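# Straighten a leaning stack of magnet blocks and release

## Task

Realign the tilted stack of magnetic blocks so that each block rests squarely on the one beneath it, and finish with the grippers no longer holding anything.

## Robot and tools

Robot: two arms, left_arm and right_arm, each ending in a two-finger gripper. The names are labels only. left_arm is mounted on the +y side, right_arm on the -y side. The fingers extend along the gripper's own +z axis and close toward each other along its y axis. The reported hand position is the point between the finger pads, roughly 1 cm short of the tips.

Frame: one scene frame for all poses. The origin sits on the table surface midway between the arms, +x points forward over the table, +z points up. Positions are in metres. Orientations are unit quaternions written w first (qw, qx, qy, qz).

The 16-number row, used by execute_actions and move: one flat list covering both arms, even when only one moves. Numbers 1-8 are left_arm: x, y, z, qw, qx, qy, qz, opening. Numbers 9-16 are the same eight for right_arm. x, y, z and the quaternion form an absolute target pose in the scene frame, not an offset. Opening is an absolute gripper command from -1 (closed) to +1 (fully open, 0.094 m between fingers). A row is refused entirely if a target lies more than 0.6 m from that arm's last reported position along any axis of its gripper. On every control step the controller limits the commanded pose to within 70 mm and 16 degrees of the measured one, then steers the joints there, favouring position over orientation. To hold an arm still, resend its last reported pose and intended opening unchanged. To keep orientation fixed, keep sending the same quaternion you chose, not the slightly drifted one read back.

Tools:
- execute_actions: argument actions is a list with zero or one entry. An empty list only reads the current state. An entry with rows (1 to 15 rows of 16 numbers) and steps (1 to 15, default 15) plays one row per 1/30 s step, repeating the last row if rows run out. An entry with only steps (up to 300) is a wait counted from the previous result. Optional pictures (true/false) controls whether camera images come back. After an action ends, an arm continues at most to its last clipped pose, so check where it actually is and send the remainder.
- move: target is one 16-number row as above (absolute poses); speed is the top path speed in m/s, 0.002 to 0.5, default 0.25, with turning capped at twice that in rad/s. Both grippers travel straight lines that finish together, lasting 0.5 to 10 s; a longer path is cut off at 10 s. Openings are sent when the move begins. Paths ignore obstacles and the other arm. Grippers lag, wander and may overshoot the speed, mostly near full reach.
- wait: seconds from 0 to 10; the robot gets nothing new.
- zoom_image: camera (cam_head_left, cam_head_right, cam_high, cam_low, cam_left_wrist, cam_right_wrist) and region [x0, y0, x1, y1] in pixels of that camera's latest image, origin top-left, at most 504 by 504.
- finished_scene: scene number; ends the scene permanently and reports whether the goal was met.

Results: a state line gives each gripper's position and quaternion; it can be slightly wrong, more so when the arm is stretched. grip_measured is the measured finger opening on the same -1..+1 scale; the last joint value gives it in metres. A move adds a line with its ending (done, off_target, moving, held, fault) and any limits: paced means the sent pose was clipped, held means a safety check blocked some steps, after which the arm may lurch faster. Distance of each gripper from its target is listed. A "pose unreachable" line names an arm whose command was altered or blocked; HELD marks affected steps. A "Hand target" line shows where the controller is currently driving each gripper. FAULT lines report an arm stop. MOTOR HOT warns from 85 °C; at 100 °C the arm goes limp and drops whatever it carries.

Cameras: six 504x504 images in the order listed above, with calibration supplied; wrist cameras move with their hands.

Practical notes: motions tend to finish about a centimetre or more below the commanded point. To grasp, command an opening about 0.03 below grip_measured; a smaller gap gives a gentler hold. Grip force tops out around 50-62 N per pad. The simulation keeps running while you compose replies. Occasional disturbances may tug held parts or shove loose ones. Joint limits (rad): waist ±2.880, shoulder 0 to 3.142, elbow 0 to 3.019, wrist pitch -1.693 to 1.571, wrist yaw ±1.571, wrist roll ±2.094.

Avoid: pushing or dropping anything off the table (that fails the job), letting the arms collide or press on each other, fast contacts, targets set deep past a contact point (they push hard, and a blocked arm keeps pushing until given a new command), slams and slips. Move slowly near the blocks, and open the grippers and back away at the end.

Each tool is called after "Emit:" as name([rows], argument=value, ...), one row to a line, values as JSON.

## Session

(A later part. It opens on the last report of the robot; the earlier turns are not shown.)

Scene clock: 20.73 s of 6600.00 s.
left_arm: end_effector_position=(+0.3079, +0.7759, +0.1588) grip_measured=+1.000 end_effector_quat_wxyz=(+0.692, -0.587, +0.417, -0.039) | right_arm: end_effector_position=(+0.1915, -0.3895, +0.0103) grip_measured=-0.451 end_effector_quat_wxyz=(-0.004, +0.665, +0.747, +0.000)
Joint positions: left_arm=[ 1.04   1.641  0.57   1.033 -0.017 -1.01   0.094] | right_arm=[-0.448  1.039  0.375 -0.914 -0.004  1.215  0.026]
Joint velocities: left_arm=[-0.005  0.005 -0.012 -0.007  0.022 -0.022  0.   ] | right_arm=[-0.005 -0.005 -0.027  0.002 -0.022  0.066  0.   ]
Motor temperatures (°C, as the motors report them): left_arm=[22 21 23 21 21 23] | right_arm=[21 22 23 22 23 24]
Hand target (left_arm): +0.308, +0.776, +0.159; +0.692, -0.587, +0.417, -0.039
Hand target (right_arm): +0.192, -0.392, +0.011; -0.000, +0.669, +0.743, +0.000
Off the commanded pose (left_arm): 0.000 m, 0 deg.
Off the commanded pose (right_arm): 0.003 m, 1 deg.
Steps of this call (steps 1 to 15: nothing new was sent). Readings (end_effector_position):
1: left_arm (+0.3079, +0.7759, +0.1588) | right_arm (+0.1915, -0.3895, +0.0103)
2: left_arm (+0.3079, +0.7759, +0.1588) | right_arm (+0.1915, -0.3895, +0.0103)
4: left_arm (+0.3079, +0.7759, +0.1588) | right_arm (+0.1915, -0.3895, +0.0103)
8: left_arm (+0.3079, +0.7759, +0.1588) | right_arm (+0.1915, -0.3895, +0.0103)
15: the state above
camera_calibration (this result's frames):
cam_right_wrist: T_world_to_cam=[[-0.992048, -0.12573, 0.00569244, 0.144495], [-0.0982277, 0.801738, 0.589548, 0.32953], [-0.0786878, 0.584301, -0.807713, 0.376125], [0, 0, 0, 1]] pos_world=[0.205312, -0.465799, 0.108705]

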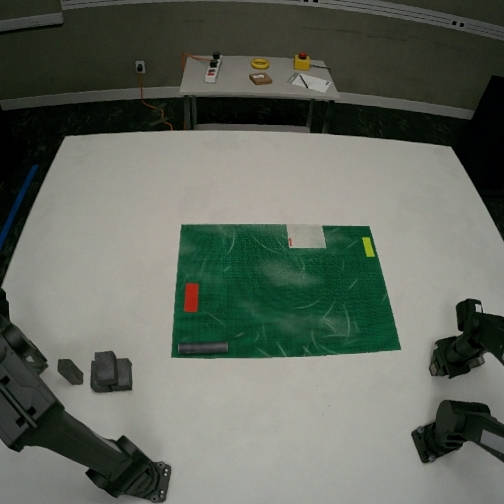

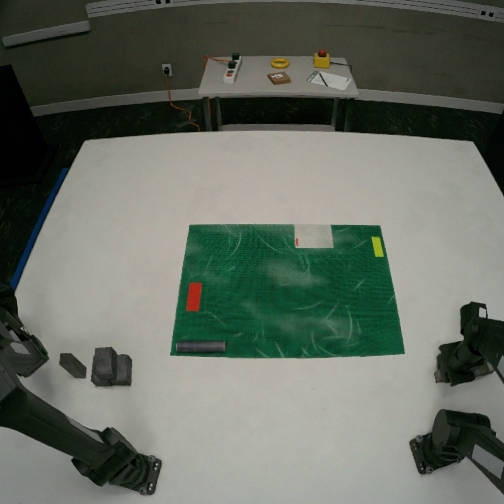

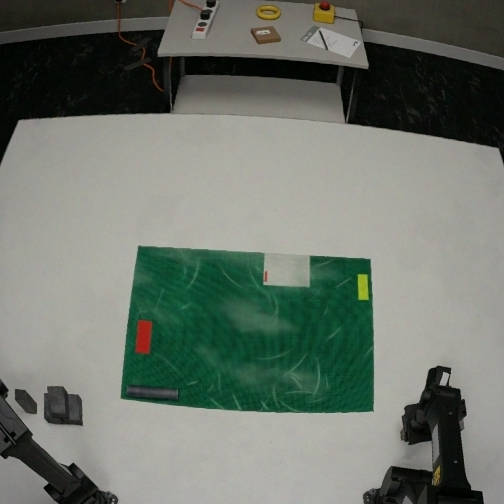

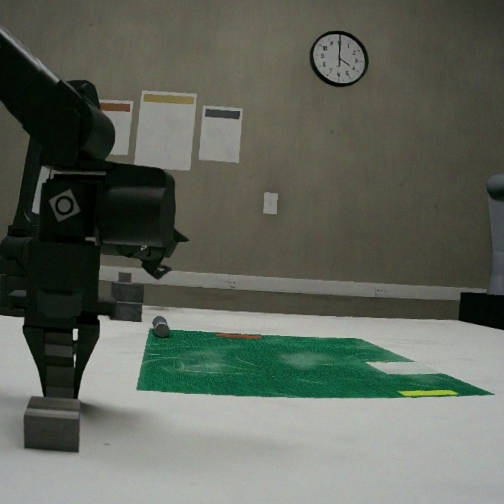

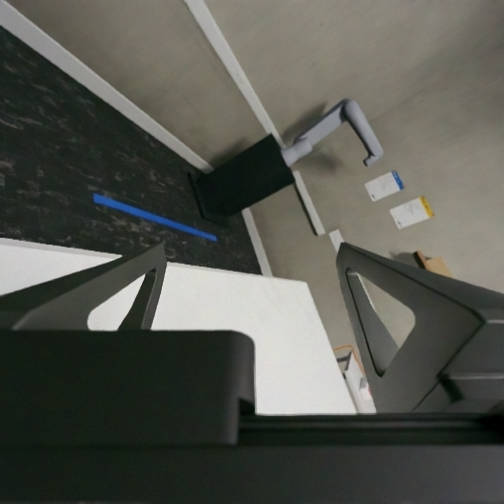

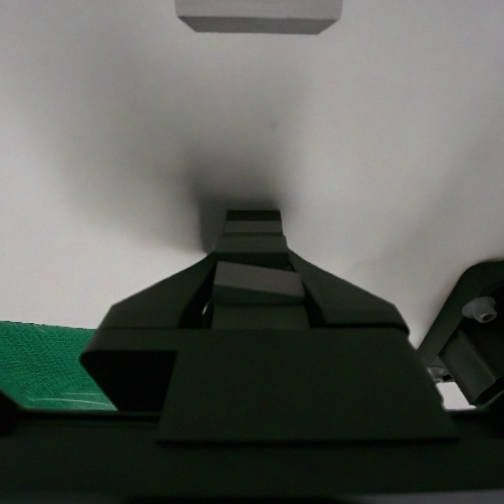

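Emit:
execute_actions([
  {"rows":[[0.3079,0.7759,0.1588,0.692,-0.587,0.417,-0.039,1,0.192,-0.392,0.011,0,0.669,0.743,0,-0.15]],"steps":8},
], pictures=false)

Emit:
move(target=[0.3079,0.7759,0.1588,0.692,-0.587,0.417,-0.039,1,0.192,-0.392,0.034,0,0.669,0.743,0,-0.15], speed=0.05)

Emit:
zoom_image(camera="cam_low", region=[0, 270, 150, 420])

Scene clock: 21.73 s of 6600.00 s.
left_arm: end_effector_position=(+0.3079, +0.7759, +0.1588) grip_measured=+1.000 end_effector_quat_wxyz=(+0.692, -0.587, +0.417, -0.039) | right_arm: end_effector_position=(+0.1910, -0.3894, +0.0099) grip_measured=-0.152 end_effector_quat_wxyz=(-0.004, +0.665, +0.747, -0.000)
Joint positions: left_arm=[ 1.04   1.641  0.57   1.033 -0.017 -1.01   0.094] | right_arm=[-0.448  1.039  0.374 -0.914 -0.004  1.215  0.04 ]
Joint velocities: left_arm=[-0.005 -0.015 -0.017  0.007  0.007  0.037  0.   ] | right_arm=[-0.005  0.005 -0.002  0.007 -0.037  0.007  0.   ]
Motor temperatures (°C, as the motors report them): left_arm=[22 21 23 21 21 23] | right_arm=[21 22 23 22 23 24]
Hand target (left_arm): +0.308, +0.776, +0.159; +0.692, -0.587, +0.417, -0.039
Hand target (right_arm): +0.192, -0.392, +0.011; -0.000, +0.669, +0.743, +0.000
Off the commanded pose (left_arm): 0.000 m, 0 deg.
Off the commanded pose (right_arm): 0.003 m, 1 deg.
Steps of this call (steps 1 to 22: nothing new was sent; steps 23 to 30: all 8 steps of this action). Readings (end_effector_position):
23: left_arm (+0.3079, +0.7759, +0.1588) | right_arm (+0.1915, -0.3895, +0.0103)
24: left_arm (+0.3079, +0.7759, +0.1588) | right_arm (+0.1915, -0.3895, +0.0103)
26: left_arm (+0.3079, +0.7759, +0.1588) | right_arm (+0.1910, -0.3894, +0.0099)
30: the state above

Scene clock: 22.77 s of 6600.00 s.
left_arm: end_effector_position=(+0.3079, +0.7759, +0.1588) grip_measured=+1.000 end_effector_quat_wxyz=(+0.692, -0.587, +0.417, -0.039) | right_arm: end_effector_position=(+0.1782, -0.3863, +0.0193) grip_measured=-0.152 end_effector_quat_wxyz=(-0.015, +0.665, +0.747, -0.006)
Joint positions: left_arm=[ 1.04   1.641  0.57   1.033 -0.017 -1.01   0.094] | right_arm=[-0.448  0.982  0.374 -0.994 -0.004  1.215  0.04 ]
Joint velocities: left_arm=[ 0.005 -0.015 -0.002 -0.002 -0.007 -0.007  0.   ] | right_arm=[ 0.005  0.005 -0.017  0.002  0.007  0.037  0.   ]
Motor temperatures (°C, as the motors report them): left_arm=[22 21 23 21 21 23] | right_arm=[21 22 23 22 23 24]
Hand target (left_arm): +0.308, +0.776, +0.159; +0.692, -0.587, +0.417, -0.039
Hand target (right_arm): +0.192, -0.392, +0.033; +0.000, +0.669, +0.743, +0.000
Off the commanded pose (left_arm): 0.000 m, 0 deg.
Off the commanded pose (right_arm): 0.021 m, 2 deg.
move: off_target (right_arm)
camera_calibration (this result's frames):
cam_right_wrist: T_world_to_cam=[[-0.991639, -0.12583, 0.0286323, 0.131107], [-0.084117, 0.798535, 0.596042, 0.316461], [-0.0978638, 0.58865, -0.802443, 0.385553], [0, 0, 0, 1]] pos_world=[0.194363, -0.463164, 0.117006]

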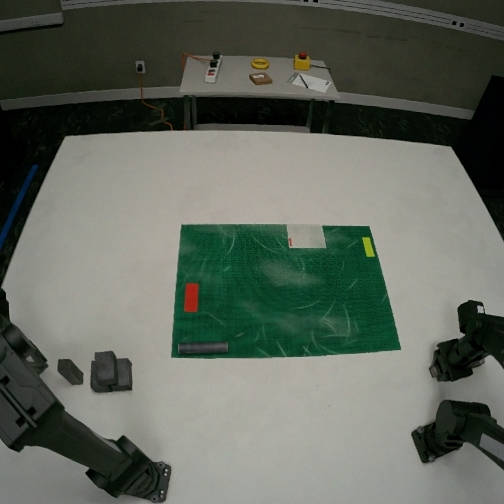

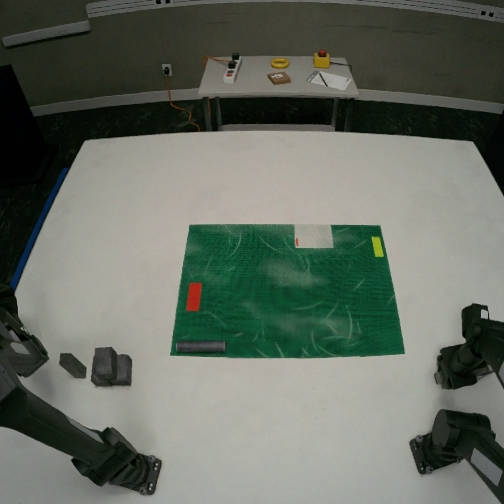

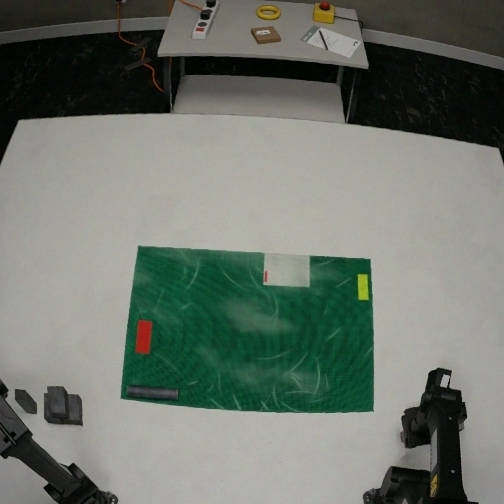

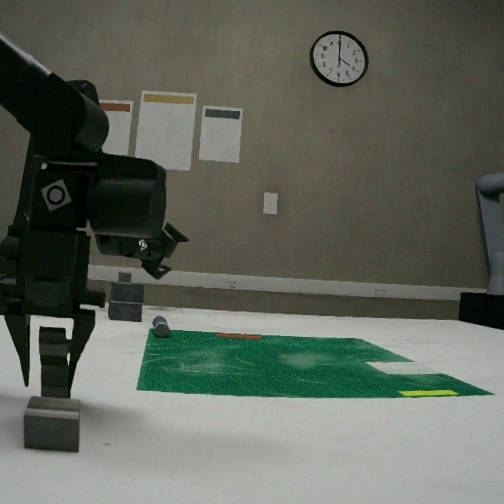

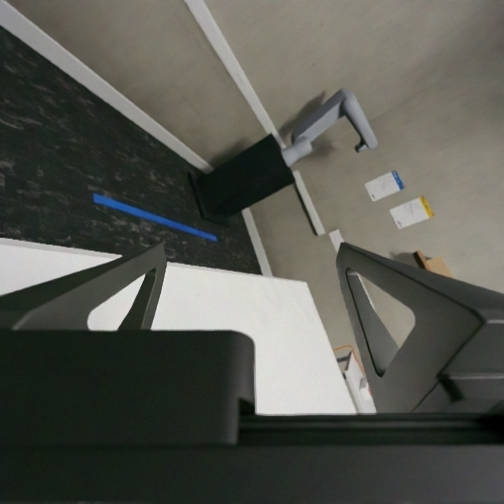

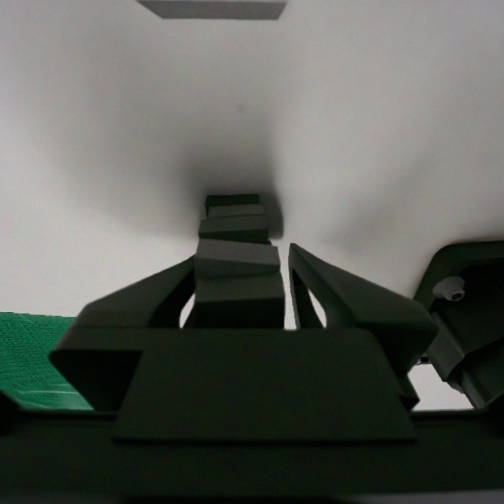

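Region (0, 270, 150, 420) of cam_low's 504x504 image, scaled by 3.360, with more detail than that image has.

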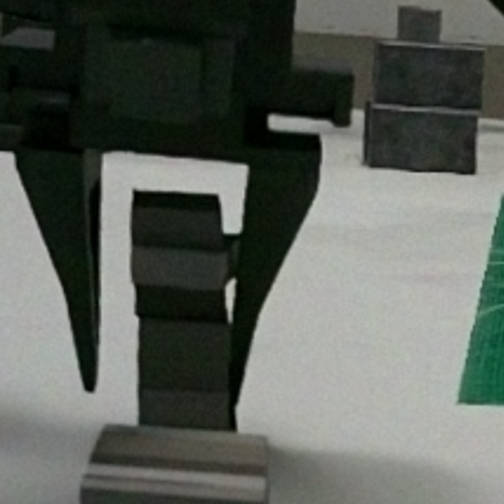

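Emit:
move(target=[0.3079,0.7759,0.1588,0.692,-0.587,0.417,-0.039,1,0.194,-0.392,0.075,0,0.669,0.743,0,0.6], speed=0.08)

Emit:
move(target=[0.3079,0.7759,0.1588,0.692,-0.587,0.417,-0.039,1,0.188,-0.392,0.043,0,0.669,0.743,0,0.1], speed=0.05)

Emit:
zoom_image(camera="cam_low", region=[0, 270, 150, 420])

Scene clock: 24.80 s of 6600.00 s.
left_arm: end_effector_position=(+0.3079, +0.7759, +0.1588) grip_measured=+1.000 end_effector_quat_wxyz=(+0.692, -0.587, +0.417, -0.039) | right_arm: end_effector_position=(+0.1757, -0.3857, +0.0554) grip_measured=+0.598 end_effector_quat_wxyz=(-0.023, +0.664, +0.747, -0.010)
Joint positions: left_arm=[ 1.04   1.641  0.57   1.033 -0.017 -1.01   0.094] | right_arm=[-0.448  0.906  0.446 -1.162 -0.004  1.215  0.075]
Joint velocities: left_arm=[-0.015 -0.005 -0.007  0.002  0.037  0.007  0.   ] | right_arm=[-0.015  0.005 -0.007 -0.017 -0.037 -0.022  0.   ]
Motor temperatures (°C, as the motors report them): left_arm=[22 21 23 21 21 23] | right_arm=[21 22 24 22 23 24]
Hand target (left_arm): +0.308, +0.776, +0.159; +0.692, -0.587, +0.417, -0.039
Hand target (right_arm): +0.194, -0.392, +0.074; -0.000, +0.669, +0.743, +0.000
Off the commanded pose (left_arm): 0.000 m, 0 deg.
Off the commanded pose (right_arm): 0.027 m, 3 deg.
move: off_target (right_arm)
camera_calibration (this result's frames):
cam_right_wrist: T_world_to_cam=[[-0.990908, -0.126008, 0.0471484, 0.126456], [-0.0725777, 0.795727, 0.601291, 0.290856], [-0.113284, 0.592402, -0.797638, 0.417801], [0, 0, 0, 1]] pos_world=[0.193746, -0.463014, 0.152402]

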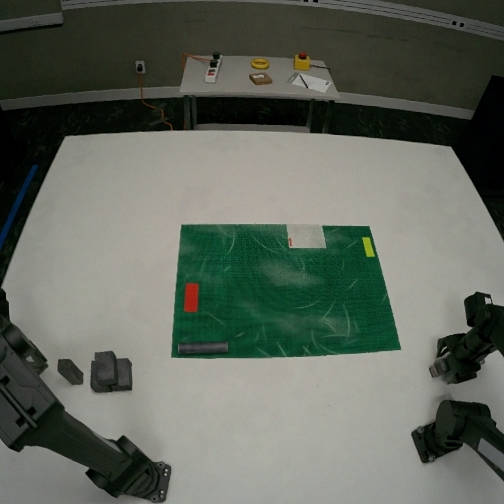

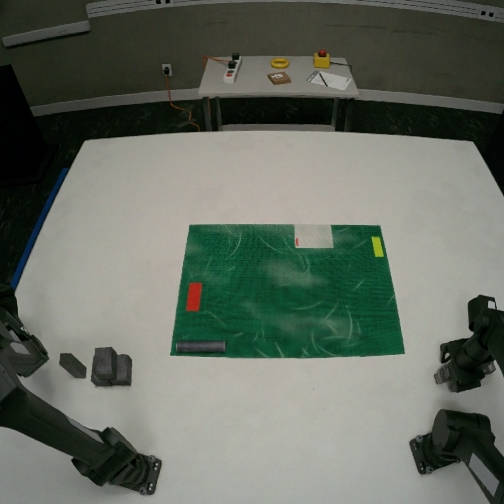

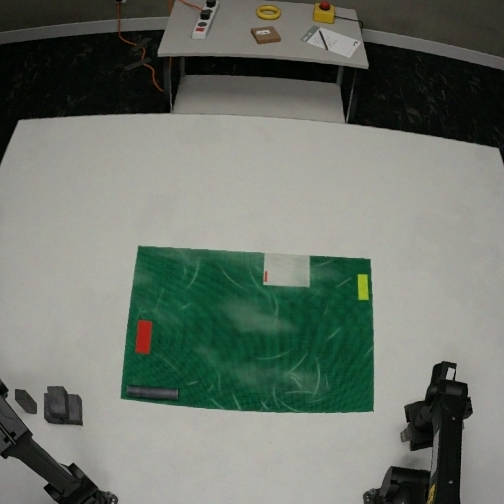

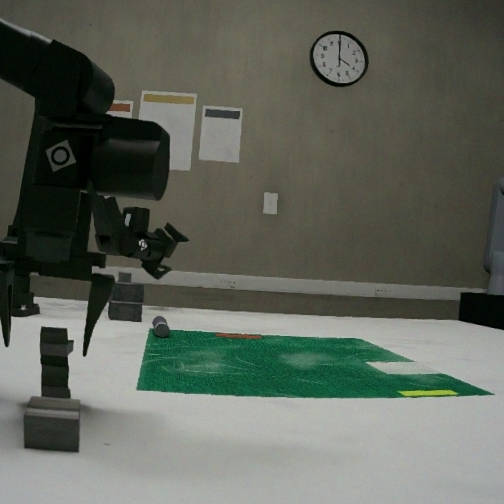

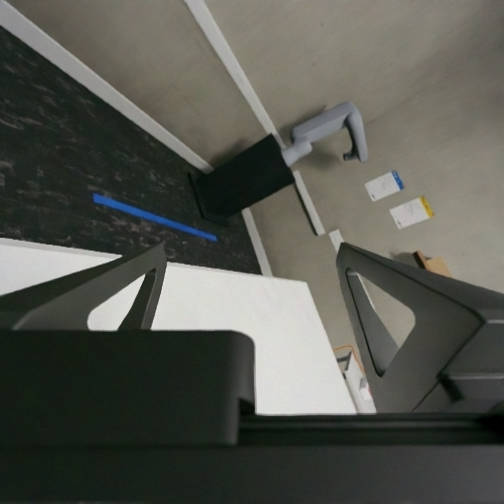

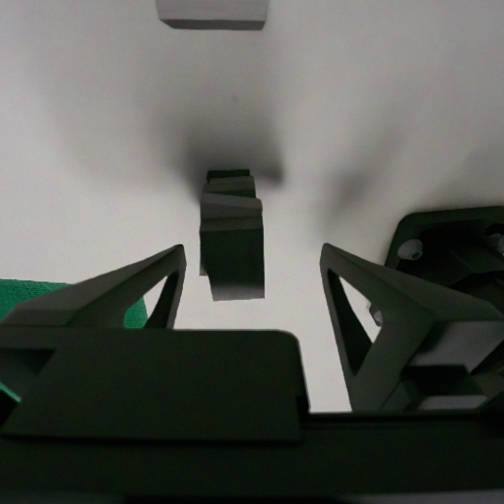

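Scene clock: 25.60 s of 6600.00 s.
left_arm: end_effector_position=(+0.3079, +0.7759, +0.1588) grip_measured=+1.000 end_effector_quat_wxyz=(+0.692, -0.587, +0.417, -0.039) | right_arm: end_effector_position=(+0.1861, -0.3893, +0.0437) grip_measured=+0.102 end_effector_quat_wxyz=(-0.003, +0.667, +0.745, +0.001)
Joint positions: left_arm=[ 1.04   1.641  0.57   1.033 -0.017 -1.01   0.094] | right_arm=[-0.454  0.927  0.422 -1.07  -0.004  1.215  0.052]
Joint velocities: left_arm=[-0.005  0.024 -0.007 -0.002 -0.022  0.022  0.   ] | right_arm=[ 0.005 -0.005  0.007  0.002  0.066 -0.037  0.   ]
Motor temperatures (°C, as the motors report them): left_arm=[22 21 23 21 21 23] | right_arm=[21 22 24 22 23 24]
Hand target (left_arm): +0.308, +0.776, +0.159; +0.692, -0.587, +0.417, -0.039
Hand target (right_arm): +0.188, -0.392, +0.043; -0.000, +0.669, +0.743, +0.000
Off the commanded pose (left_arm): 0.000 m, 0 deg.
Off the commanded pose (right_arm): 0.003 m, 0 deg.
move: done
camera_calibration (this result's frames):
cam_right_wrist: T_world_to_cam=[[-0.992764, -0.120049, 0.00297752, 0.141393], [-0.0953297, 0.80294, 0.588387, 0.309118], [-0.0730258, 0.583846, -0.808574, 0.401398], [0, 0, 0, 1]] pos_world=[0.19915, -0.465584, 0.142258]

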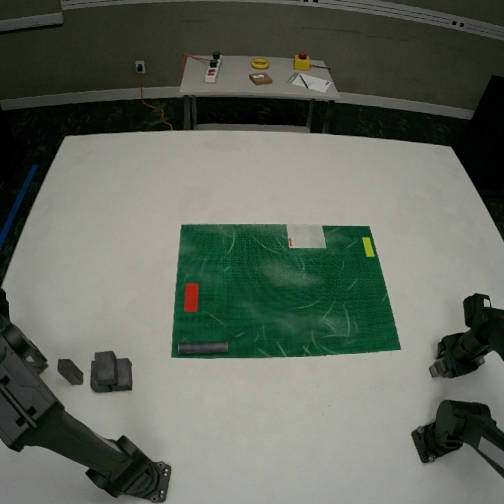

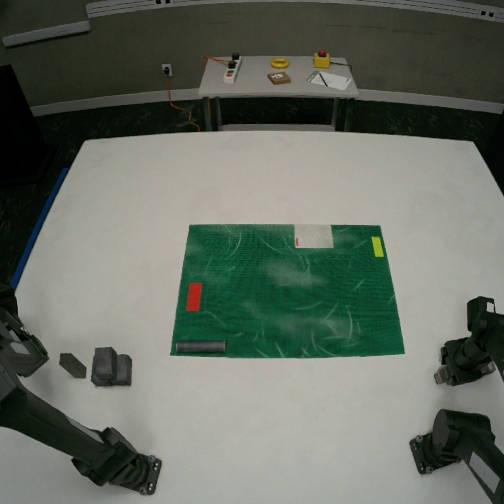

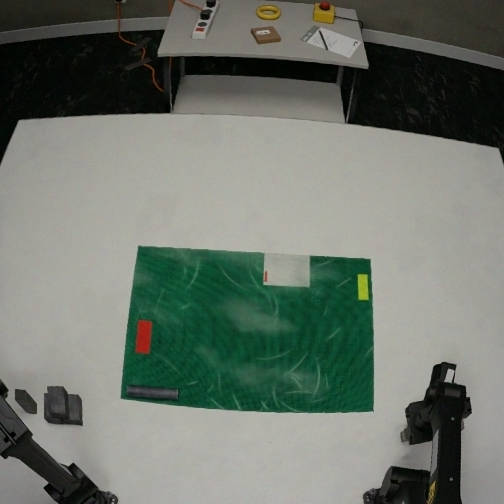

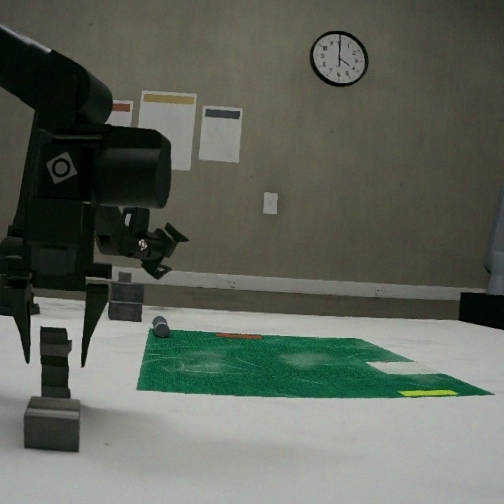

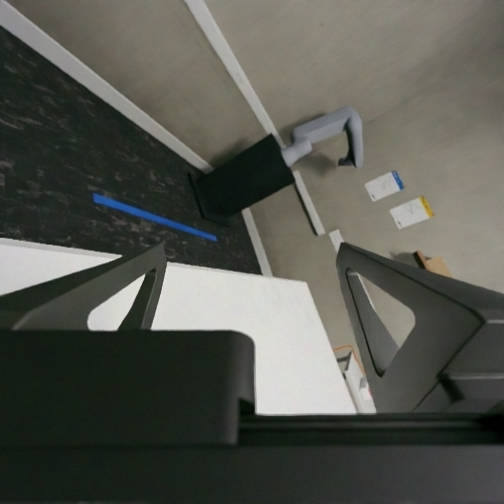

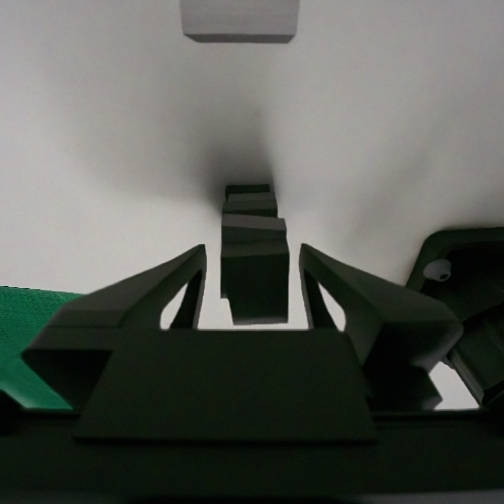

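Region (0, 270, 150, 420) of cam_low's 504x504 image, scaled by 3.360, with more detail than that image has.

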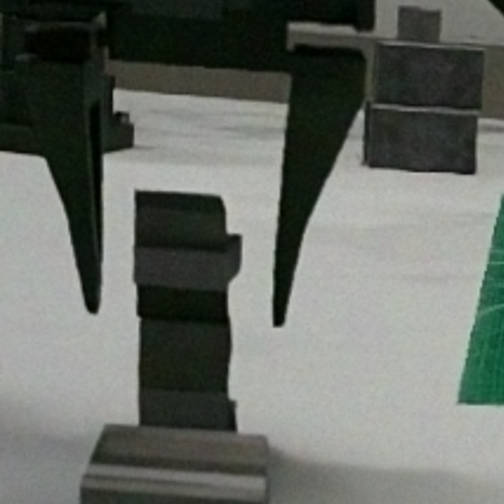

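Emit:
execute_actions([
  {"rows":[[0.3079,0.7759,0.1588,0.692,-0.587,0.417,-0.039,1,0.188,-0.392,0.043,0,0.669,0.743,0,-0.05],[0.3079,0.7759,0.1588,0.692,-0.587,0.417,-0.039,1,0.188,-0.392,0.043,0,0.669,0.743,0,-0.15],[0.3079,0.7759,0.1588,0.692,-0.587,0.417,-0.039,1,0.188,-0.392,0.043,0,0.669,0.743,0,-0.22],[0.3079,0.7759,0.1588,0.692,-0.587,0.417,-0.039,1,0.188,-0.392,0.043,0,0.669,0.743,0,-0.26],[0.3079,0.7759,0.1588,0.692,-0.587,0.417,-0.039,1,0.188,-0.392,0.043,0,0.669,0.743,0,-0.29],[0.3079,0.7759,0.1588,0.692,-0.587,0.417,-0.039,1,0.188,-0.392,0.043,0,0.669,0.743,0,-0.32],[0.3079,0.7759,0.1588,0.692,-0.587,0.417,-0.039,1,0.188,-0.392,0.043,0,0.669,0.743,0,-0.34],[0.3079,0.7759,0.1588,0.692,-0.587,0.417,-0.039,1,0.188,-0.392,0.043,0,0.669,0.743,0,-0.36],[0.3079,0.7759,0.1588,0.692,-0.587,0.417,-0.039,1,0.188,-0.392,0.043,0,0.669,0.743,0,-0.38],[0.3079,0.7759,0.1588,0.692,-0.587,0.417,-0.039,1,0.188,-0.392,0.043,0,0.669,0.743,0,-0.40],[0.3079,0.7759,0.1588,0.692,-0.587,0.417,-0.039,1,0.188,-0.392,0.043,0,0.669,0.743,0,-0.42],[0.3079,0.7759,0.1588,0.692,-0.587,0.417,-0.039,1,0.188,-0.392,0.043,0,0.669,0.743,0,-0.44],[0.3079,0.7759,0.1588,0.692,-0.587,0.417,-0.039,1,0.188,-0.392,0.043,0,0.669,0.743,0,-0.46],[0.3079,0.7759,0.1588,0.692,-0.587,0.417,-0.039,1,0.188,-0.392,0.043,0,0.669,0.743,0,-0.49]],"steps":15},
], pictures=false)

Emit:
execute_actions([
  {"rows":[[0.3079,0.7759,0.1588,0.692,-0.587,0.417,-0.039,1,0.188,-0.392,0.043,0,0.669,0.743,0,-0.49],[0.3079,0.7759,0.1588,0.692,-0.587,0.417,-0.039,1,0.188,-0.392,0.043,0,0.669,0.743,0,-0.49],[0.3079,0.7759,0.1588,0.692,-0.587,0.417,-0.039,1,0.188,-0.392,0.043,0,0.669,0.743,0,-0.49],[0.3079,0.7759,0.1588,0.692,-0.587,0.417,-0.039,1,0.188,-0.392,0.043,0,0.669,0.743,0,-0.15]],"steps":11},
])

Emit:
zoom_image(camera="cam_low", region=[0, 300, 120, 420])

Emit:
zoom_image(camera="cam_right_wrist", region=[170, 160, 340, 340])

Scene clock: 28.77 s of 6600.00 s.
left_arm: end_effector_position=(+0.3079, +0.7759, +0.1588) grip_measured=+1.000 end_effector_quat_wxyz=(+0.692, -0.587, +0.417, -0.039) | right_arm: end_effector_position=(+0.1861, -0.3894, +0.0435) grip_measured=-0.452 end_effector_quat_wxyz=(-0.002, +0.667, +0.745, +0.001)
Joint positions: left_arm=[ 1.04   1.641  0.57   1.033 -0.017 -1.01   0.094] | right_arm=[-0.454  0.927  0.422 -1.069 -0.003  1.215  0.026]
Joint velocities: left_arm=[ 0.005 -0.005 -0.007 -0.022 -0.066  0.022  0.   ] | right_arm=[ 0.005 -0.015  0.002  0.002 -0.051 -0.007 -0.   ]
Motor temperatures (°C, as the motors report them): left_arm=[22 21 23 21 21 23] | right_arm=[21 22 24 22 23 24]
Hand target (left_arm): +0.308, +0.776, +0.159; +0.692, -0.587, +0.417, -0.039
Hand target (right_arm): +0.188, -0.392, +0.043; -0.000, +0.669, +0.743, -0.000
Off the commanded pose (left_arm): 0.000 m, 0 deg.
Off the commanded pose (right_arm): 0.003 m, 0 deg.
Steps of this call (steps 1 to 80: nothing new was sent; steps 81 to 95: all 15 steps of this action). Readings (end_effector_position):
81: left_arm (+0.3079, +0.7759, +0.1588) | right_arm (+0.1861, -0.3893, +0.0437)
82: left_arm (+0.3079, +0.7759, +0.1588) | right_arm (+0.1861, -0.3893, +0.0437)
84: left_arm (+0.3079, +0.7759, +0.1588) | right_arm (+0.1861, -0.3893, +0.0437)
88: left_arm (+0.3079, +0.7759, +0.1588) | right_arm (+0.1864, -0.3894, +0.0437)
95: the state above

Scene clock: 29.13 s of 6600.00 s.
left_arm: end_effector_position=(+0.3079, +0.7759, +0.1588) grip_measured=+1.000 end_effector_quat_wxyz=(+0.692, -0.587, +0.417, -0.039) | right_arm: end_effector_position=(+0.1863, -0.3894, +0.0435) grip_measured=-0.152 end_effector_quat_wxyz=(-0.002, +0.667, +0.745, +0.001)
Joint positions: left_arm=[ 1.04   1.641  0.57   1.033 -0.017 -1.01   0.094] | right_arm=[-0.454  0.927  0.422 -1.068 -0.003  1.215  0.04 ]
Joint velocities: left_arm=[-0.015 -0.005 -0.002 -0.002 -0.022  0.022  0.   ] | right_arm=[ 0.005  0.005 -0.012 -0.012 -0.007 -0.022 -0.001]
Motor temperatures (°C, as the motors report them): left_arm=[22 21 23 21 21 23] | right_arm=[21 22 24 22 23 24]
Hand target (left_arm): +0.308, +0.776, +0.159; +0.692, -0.587, +0.417, -0.039
Hand target (right_arm): +0.188, -0.392, +0.043; +0.000, +0.669, +0.743, +0.000
Off the commanded pose (left_arm): 0.000 m, 0 deg.
Off the commanded pose (right_arm): 0.003 m, 0 deg.
Steps of this call (steps 1 to 11: all 11 steps of this action). Readings (end_effector_position):
1: left_arm (+0.3079, +0.7759, +0.1588) | right_arm (+0.1861, -0.3894, +0.0435)
2: left_arm (+0.3079, +0.7759, +0.1588) | right_arm (+0.1861, -0.3894, +0.0435)
4: left_arm (+0.3079, +0.7759, +0.1588) | right_arm (+0.1862, -0.3894, +0.0435)
8: left_arm (+0.3079, +0.7759, +0.1588) | right_arm (+0.1863, -0.3894, +0.0435)
11: the state above
camera_calibration (this result's frames):
cam_right_wrist: T_world_to_cam=[[-0.992766, -0.120048, 0.00204448, 0.141665], [-0.0959294, 0.80332, 0.58777, 0.309644], [-0.0722031, 0.583322, -0.809025, 0.401], [0, 0, 0, 1]] pos_world=[0.199298, -0.465649, 0.14213]

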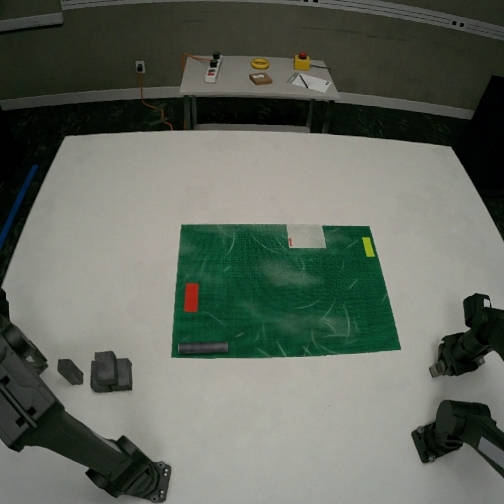

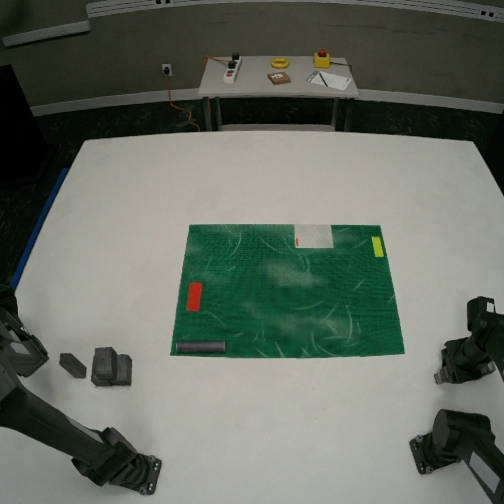

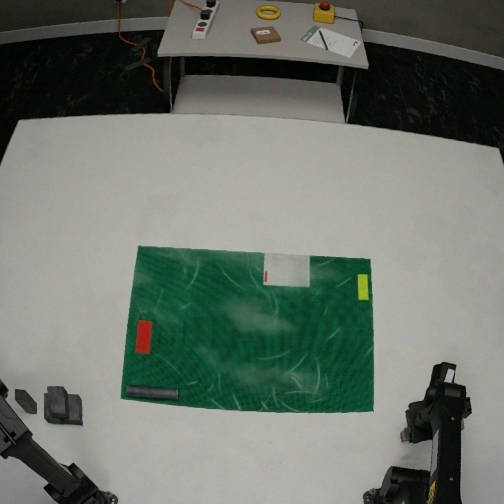

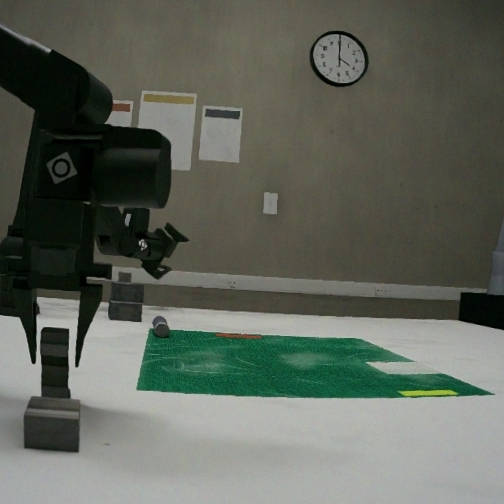

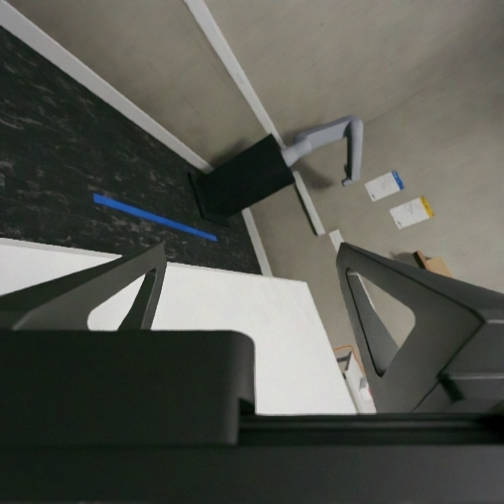

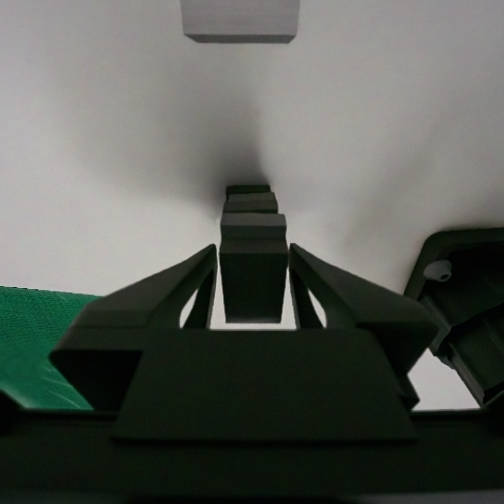

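Region (0, 300, 120, 420) of cam_low's 504x504 image, scaled by 4.200, with more detail than that image has.

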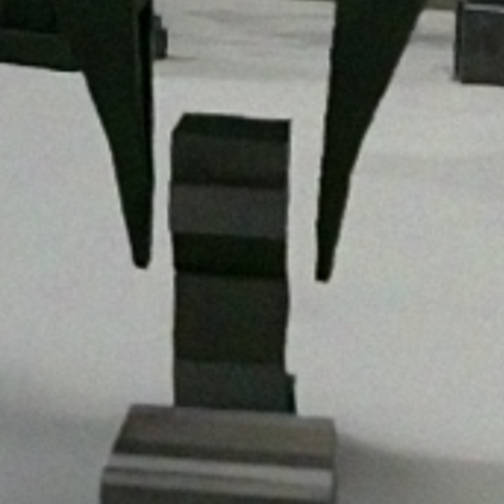

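Region (170, 160, 340, 340) of cam_right_wrist's 504x504 image, scaled by 2.800, with more detail than that image has.

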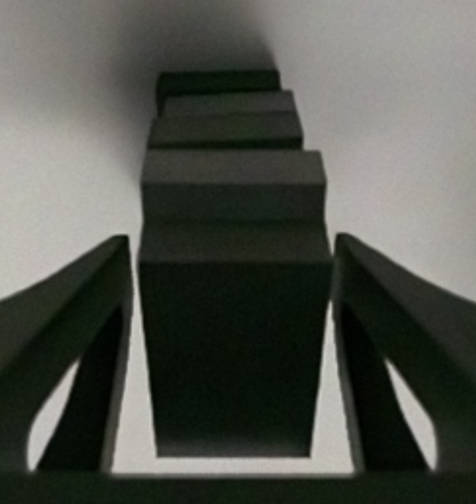

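Emit:
move(target=[0.3079,0.7759,0.1588,0.692,-0.587,0.417,-0.039,1,0.188,-0.392,0.026,0,0.669,0.743,0,-0.15], speed=0.04)

Scene clock: 30.37 s of 6600.00 s.
left_arm: end_effector_position=(+0.3079, +0.7759, +0.1588) grip_measured=+1.000 end_effector_quat_wxyz=(+0.692, -0.587, +0.417, -0.039) | right_arm: end_effector_position=(+0.1857, -0.3892, +0.0265) grip_measured=-0.152 end_effector_quat_wxyz=(-0.004, +0.667, +0.745, +0.000)
Joint positions: left_arm=[ 1.04   1.641  0.57   1.033 -0.017 -1.01   0.094] | right_arm=[-0.454  0.969  0.391 -0.998 -0.003  1.215  0.04 ]
Joint velocities: left_arm=[ 0.015 -0.024  0.002 -0.027 -0.022  0.022  0.   ] | right_arm=[-0.015 -0.015  0.002 -0.012  0.081 -0.066  0.   ]
Motor temperatures (°C, as the motors report them): left_arm=[22 21 23 21 21 23] | right_arm=[21 22 24 22 23 24]
Hand target (left_arm): +0.308, +0.776, +0.159; +0.692, -0.587, +0.417, -0.039
Hand target (right_arm): +0.188, -0.392, +0.026; -0.000, +0.669, +0.743, -0.000
Off the commanded pose (left_arm): 0.000 m, 0 deg.
Off the commanded pose (right_arm): 0.004 m, 1 deg.
move: done
camera_calibration (this result's frames):
cam_right_wrist: T_world_to_cam=[[-0.992754, -0.120051, 0.00525185, 0.140959], [-0.0939698, 0.802832, 0.588754, 0.318861], [-0.074897, 0.583994, -0.808295, 0.387833], [0, 0, 0, 1]] pos_world=[0.198948, -0.465562, 0.125012]

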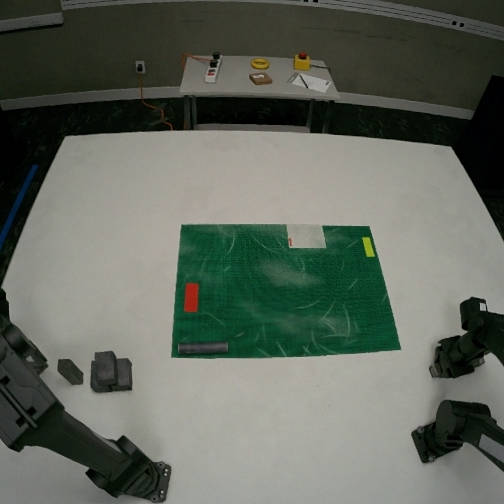

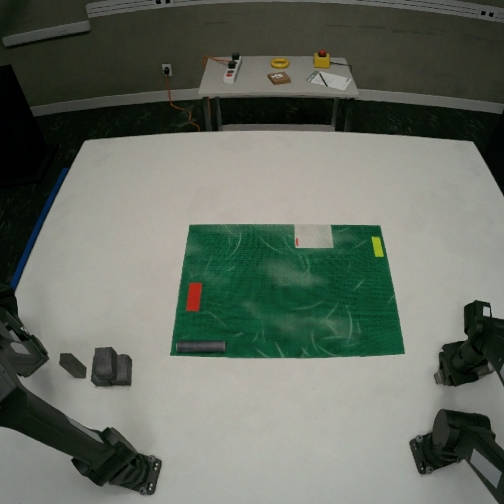

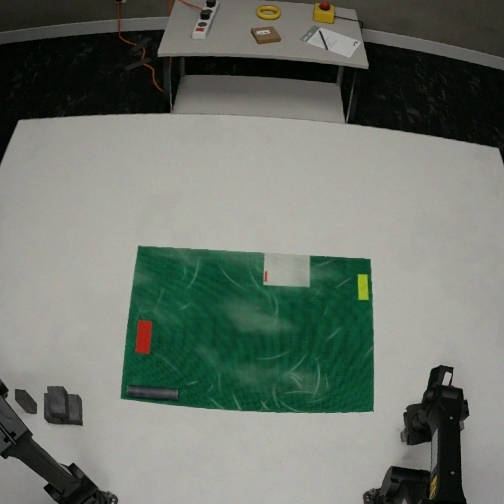

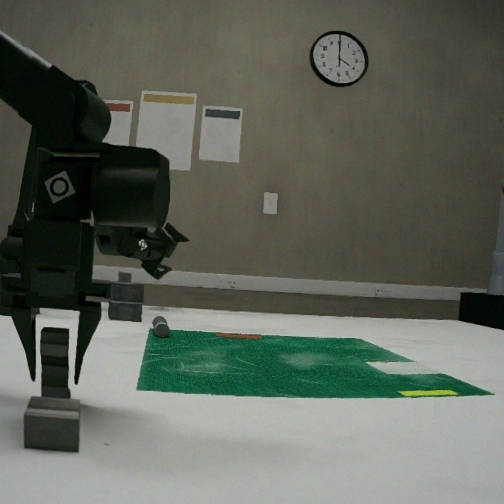

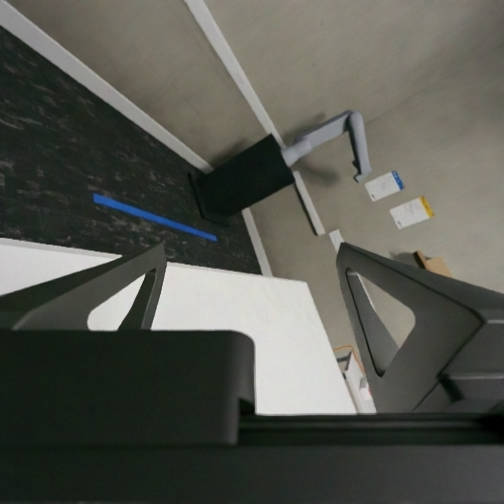

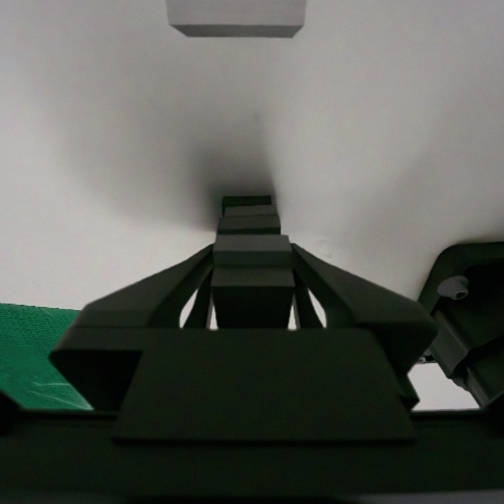

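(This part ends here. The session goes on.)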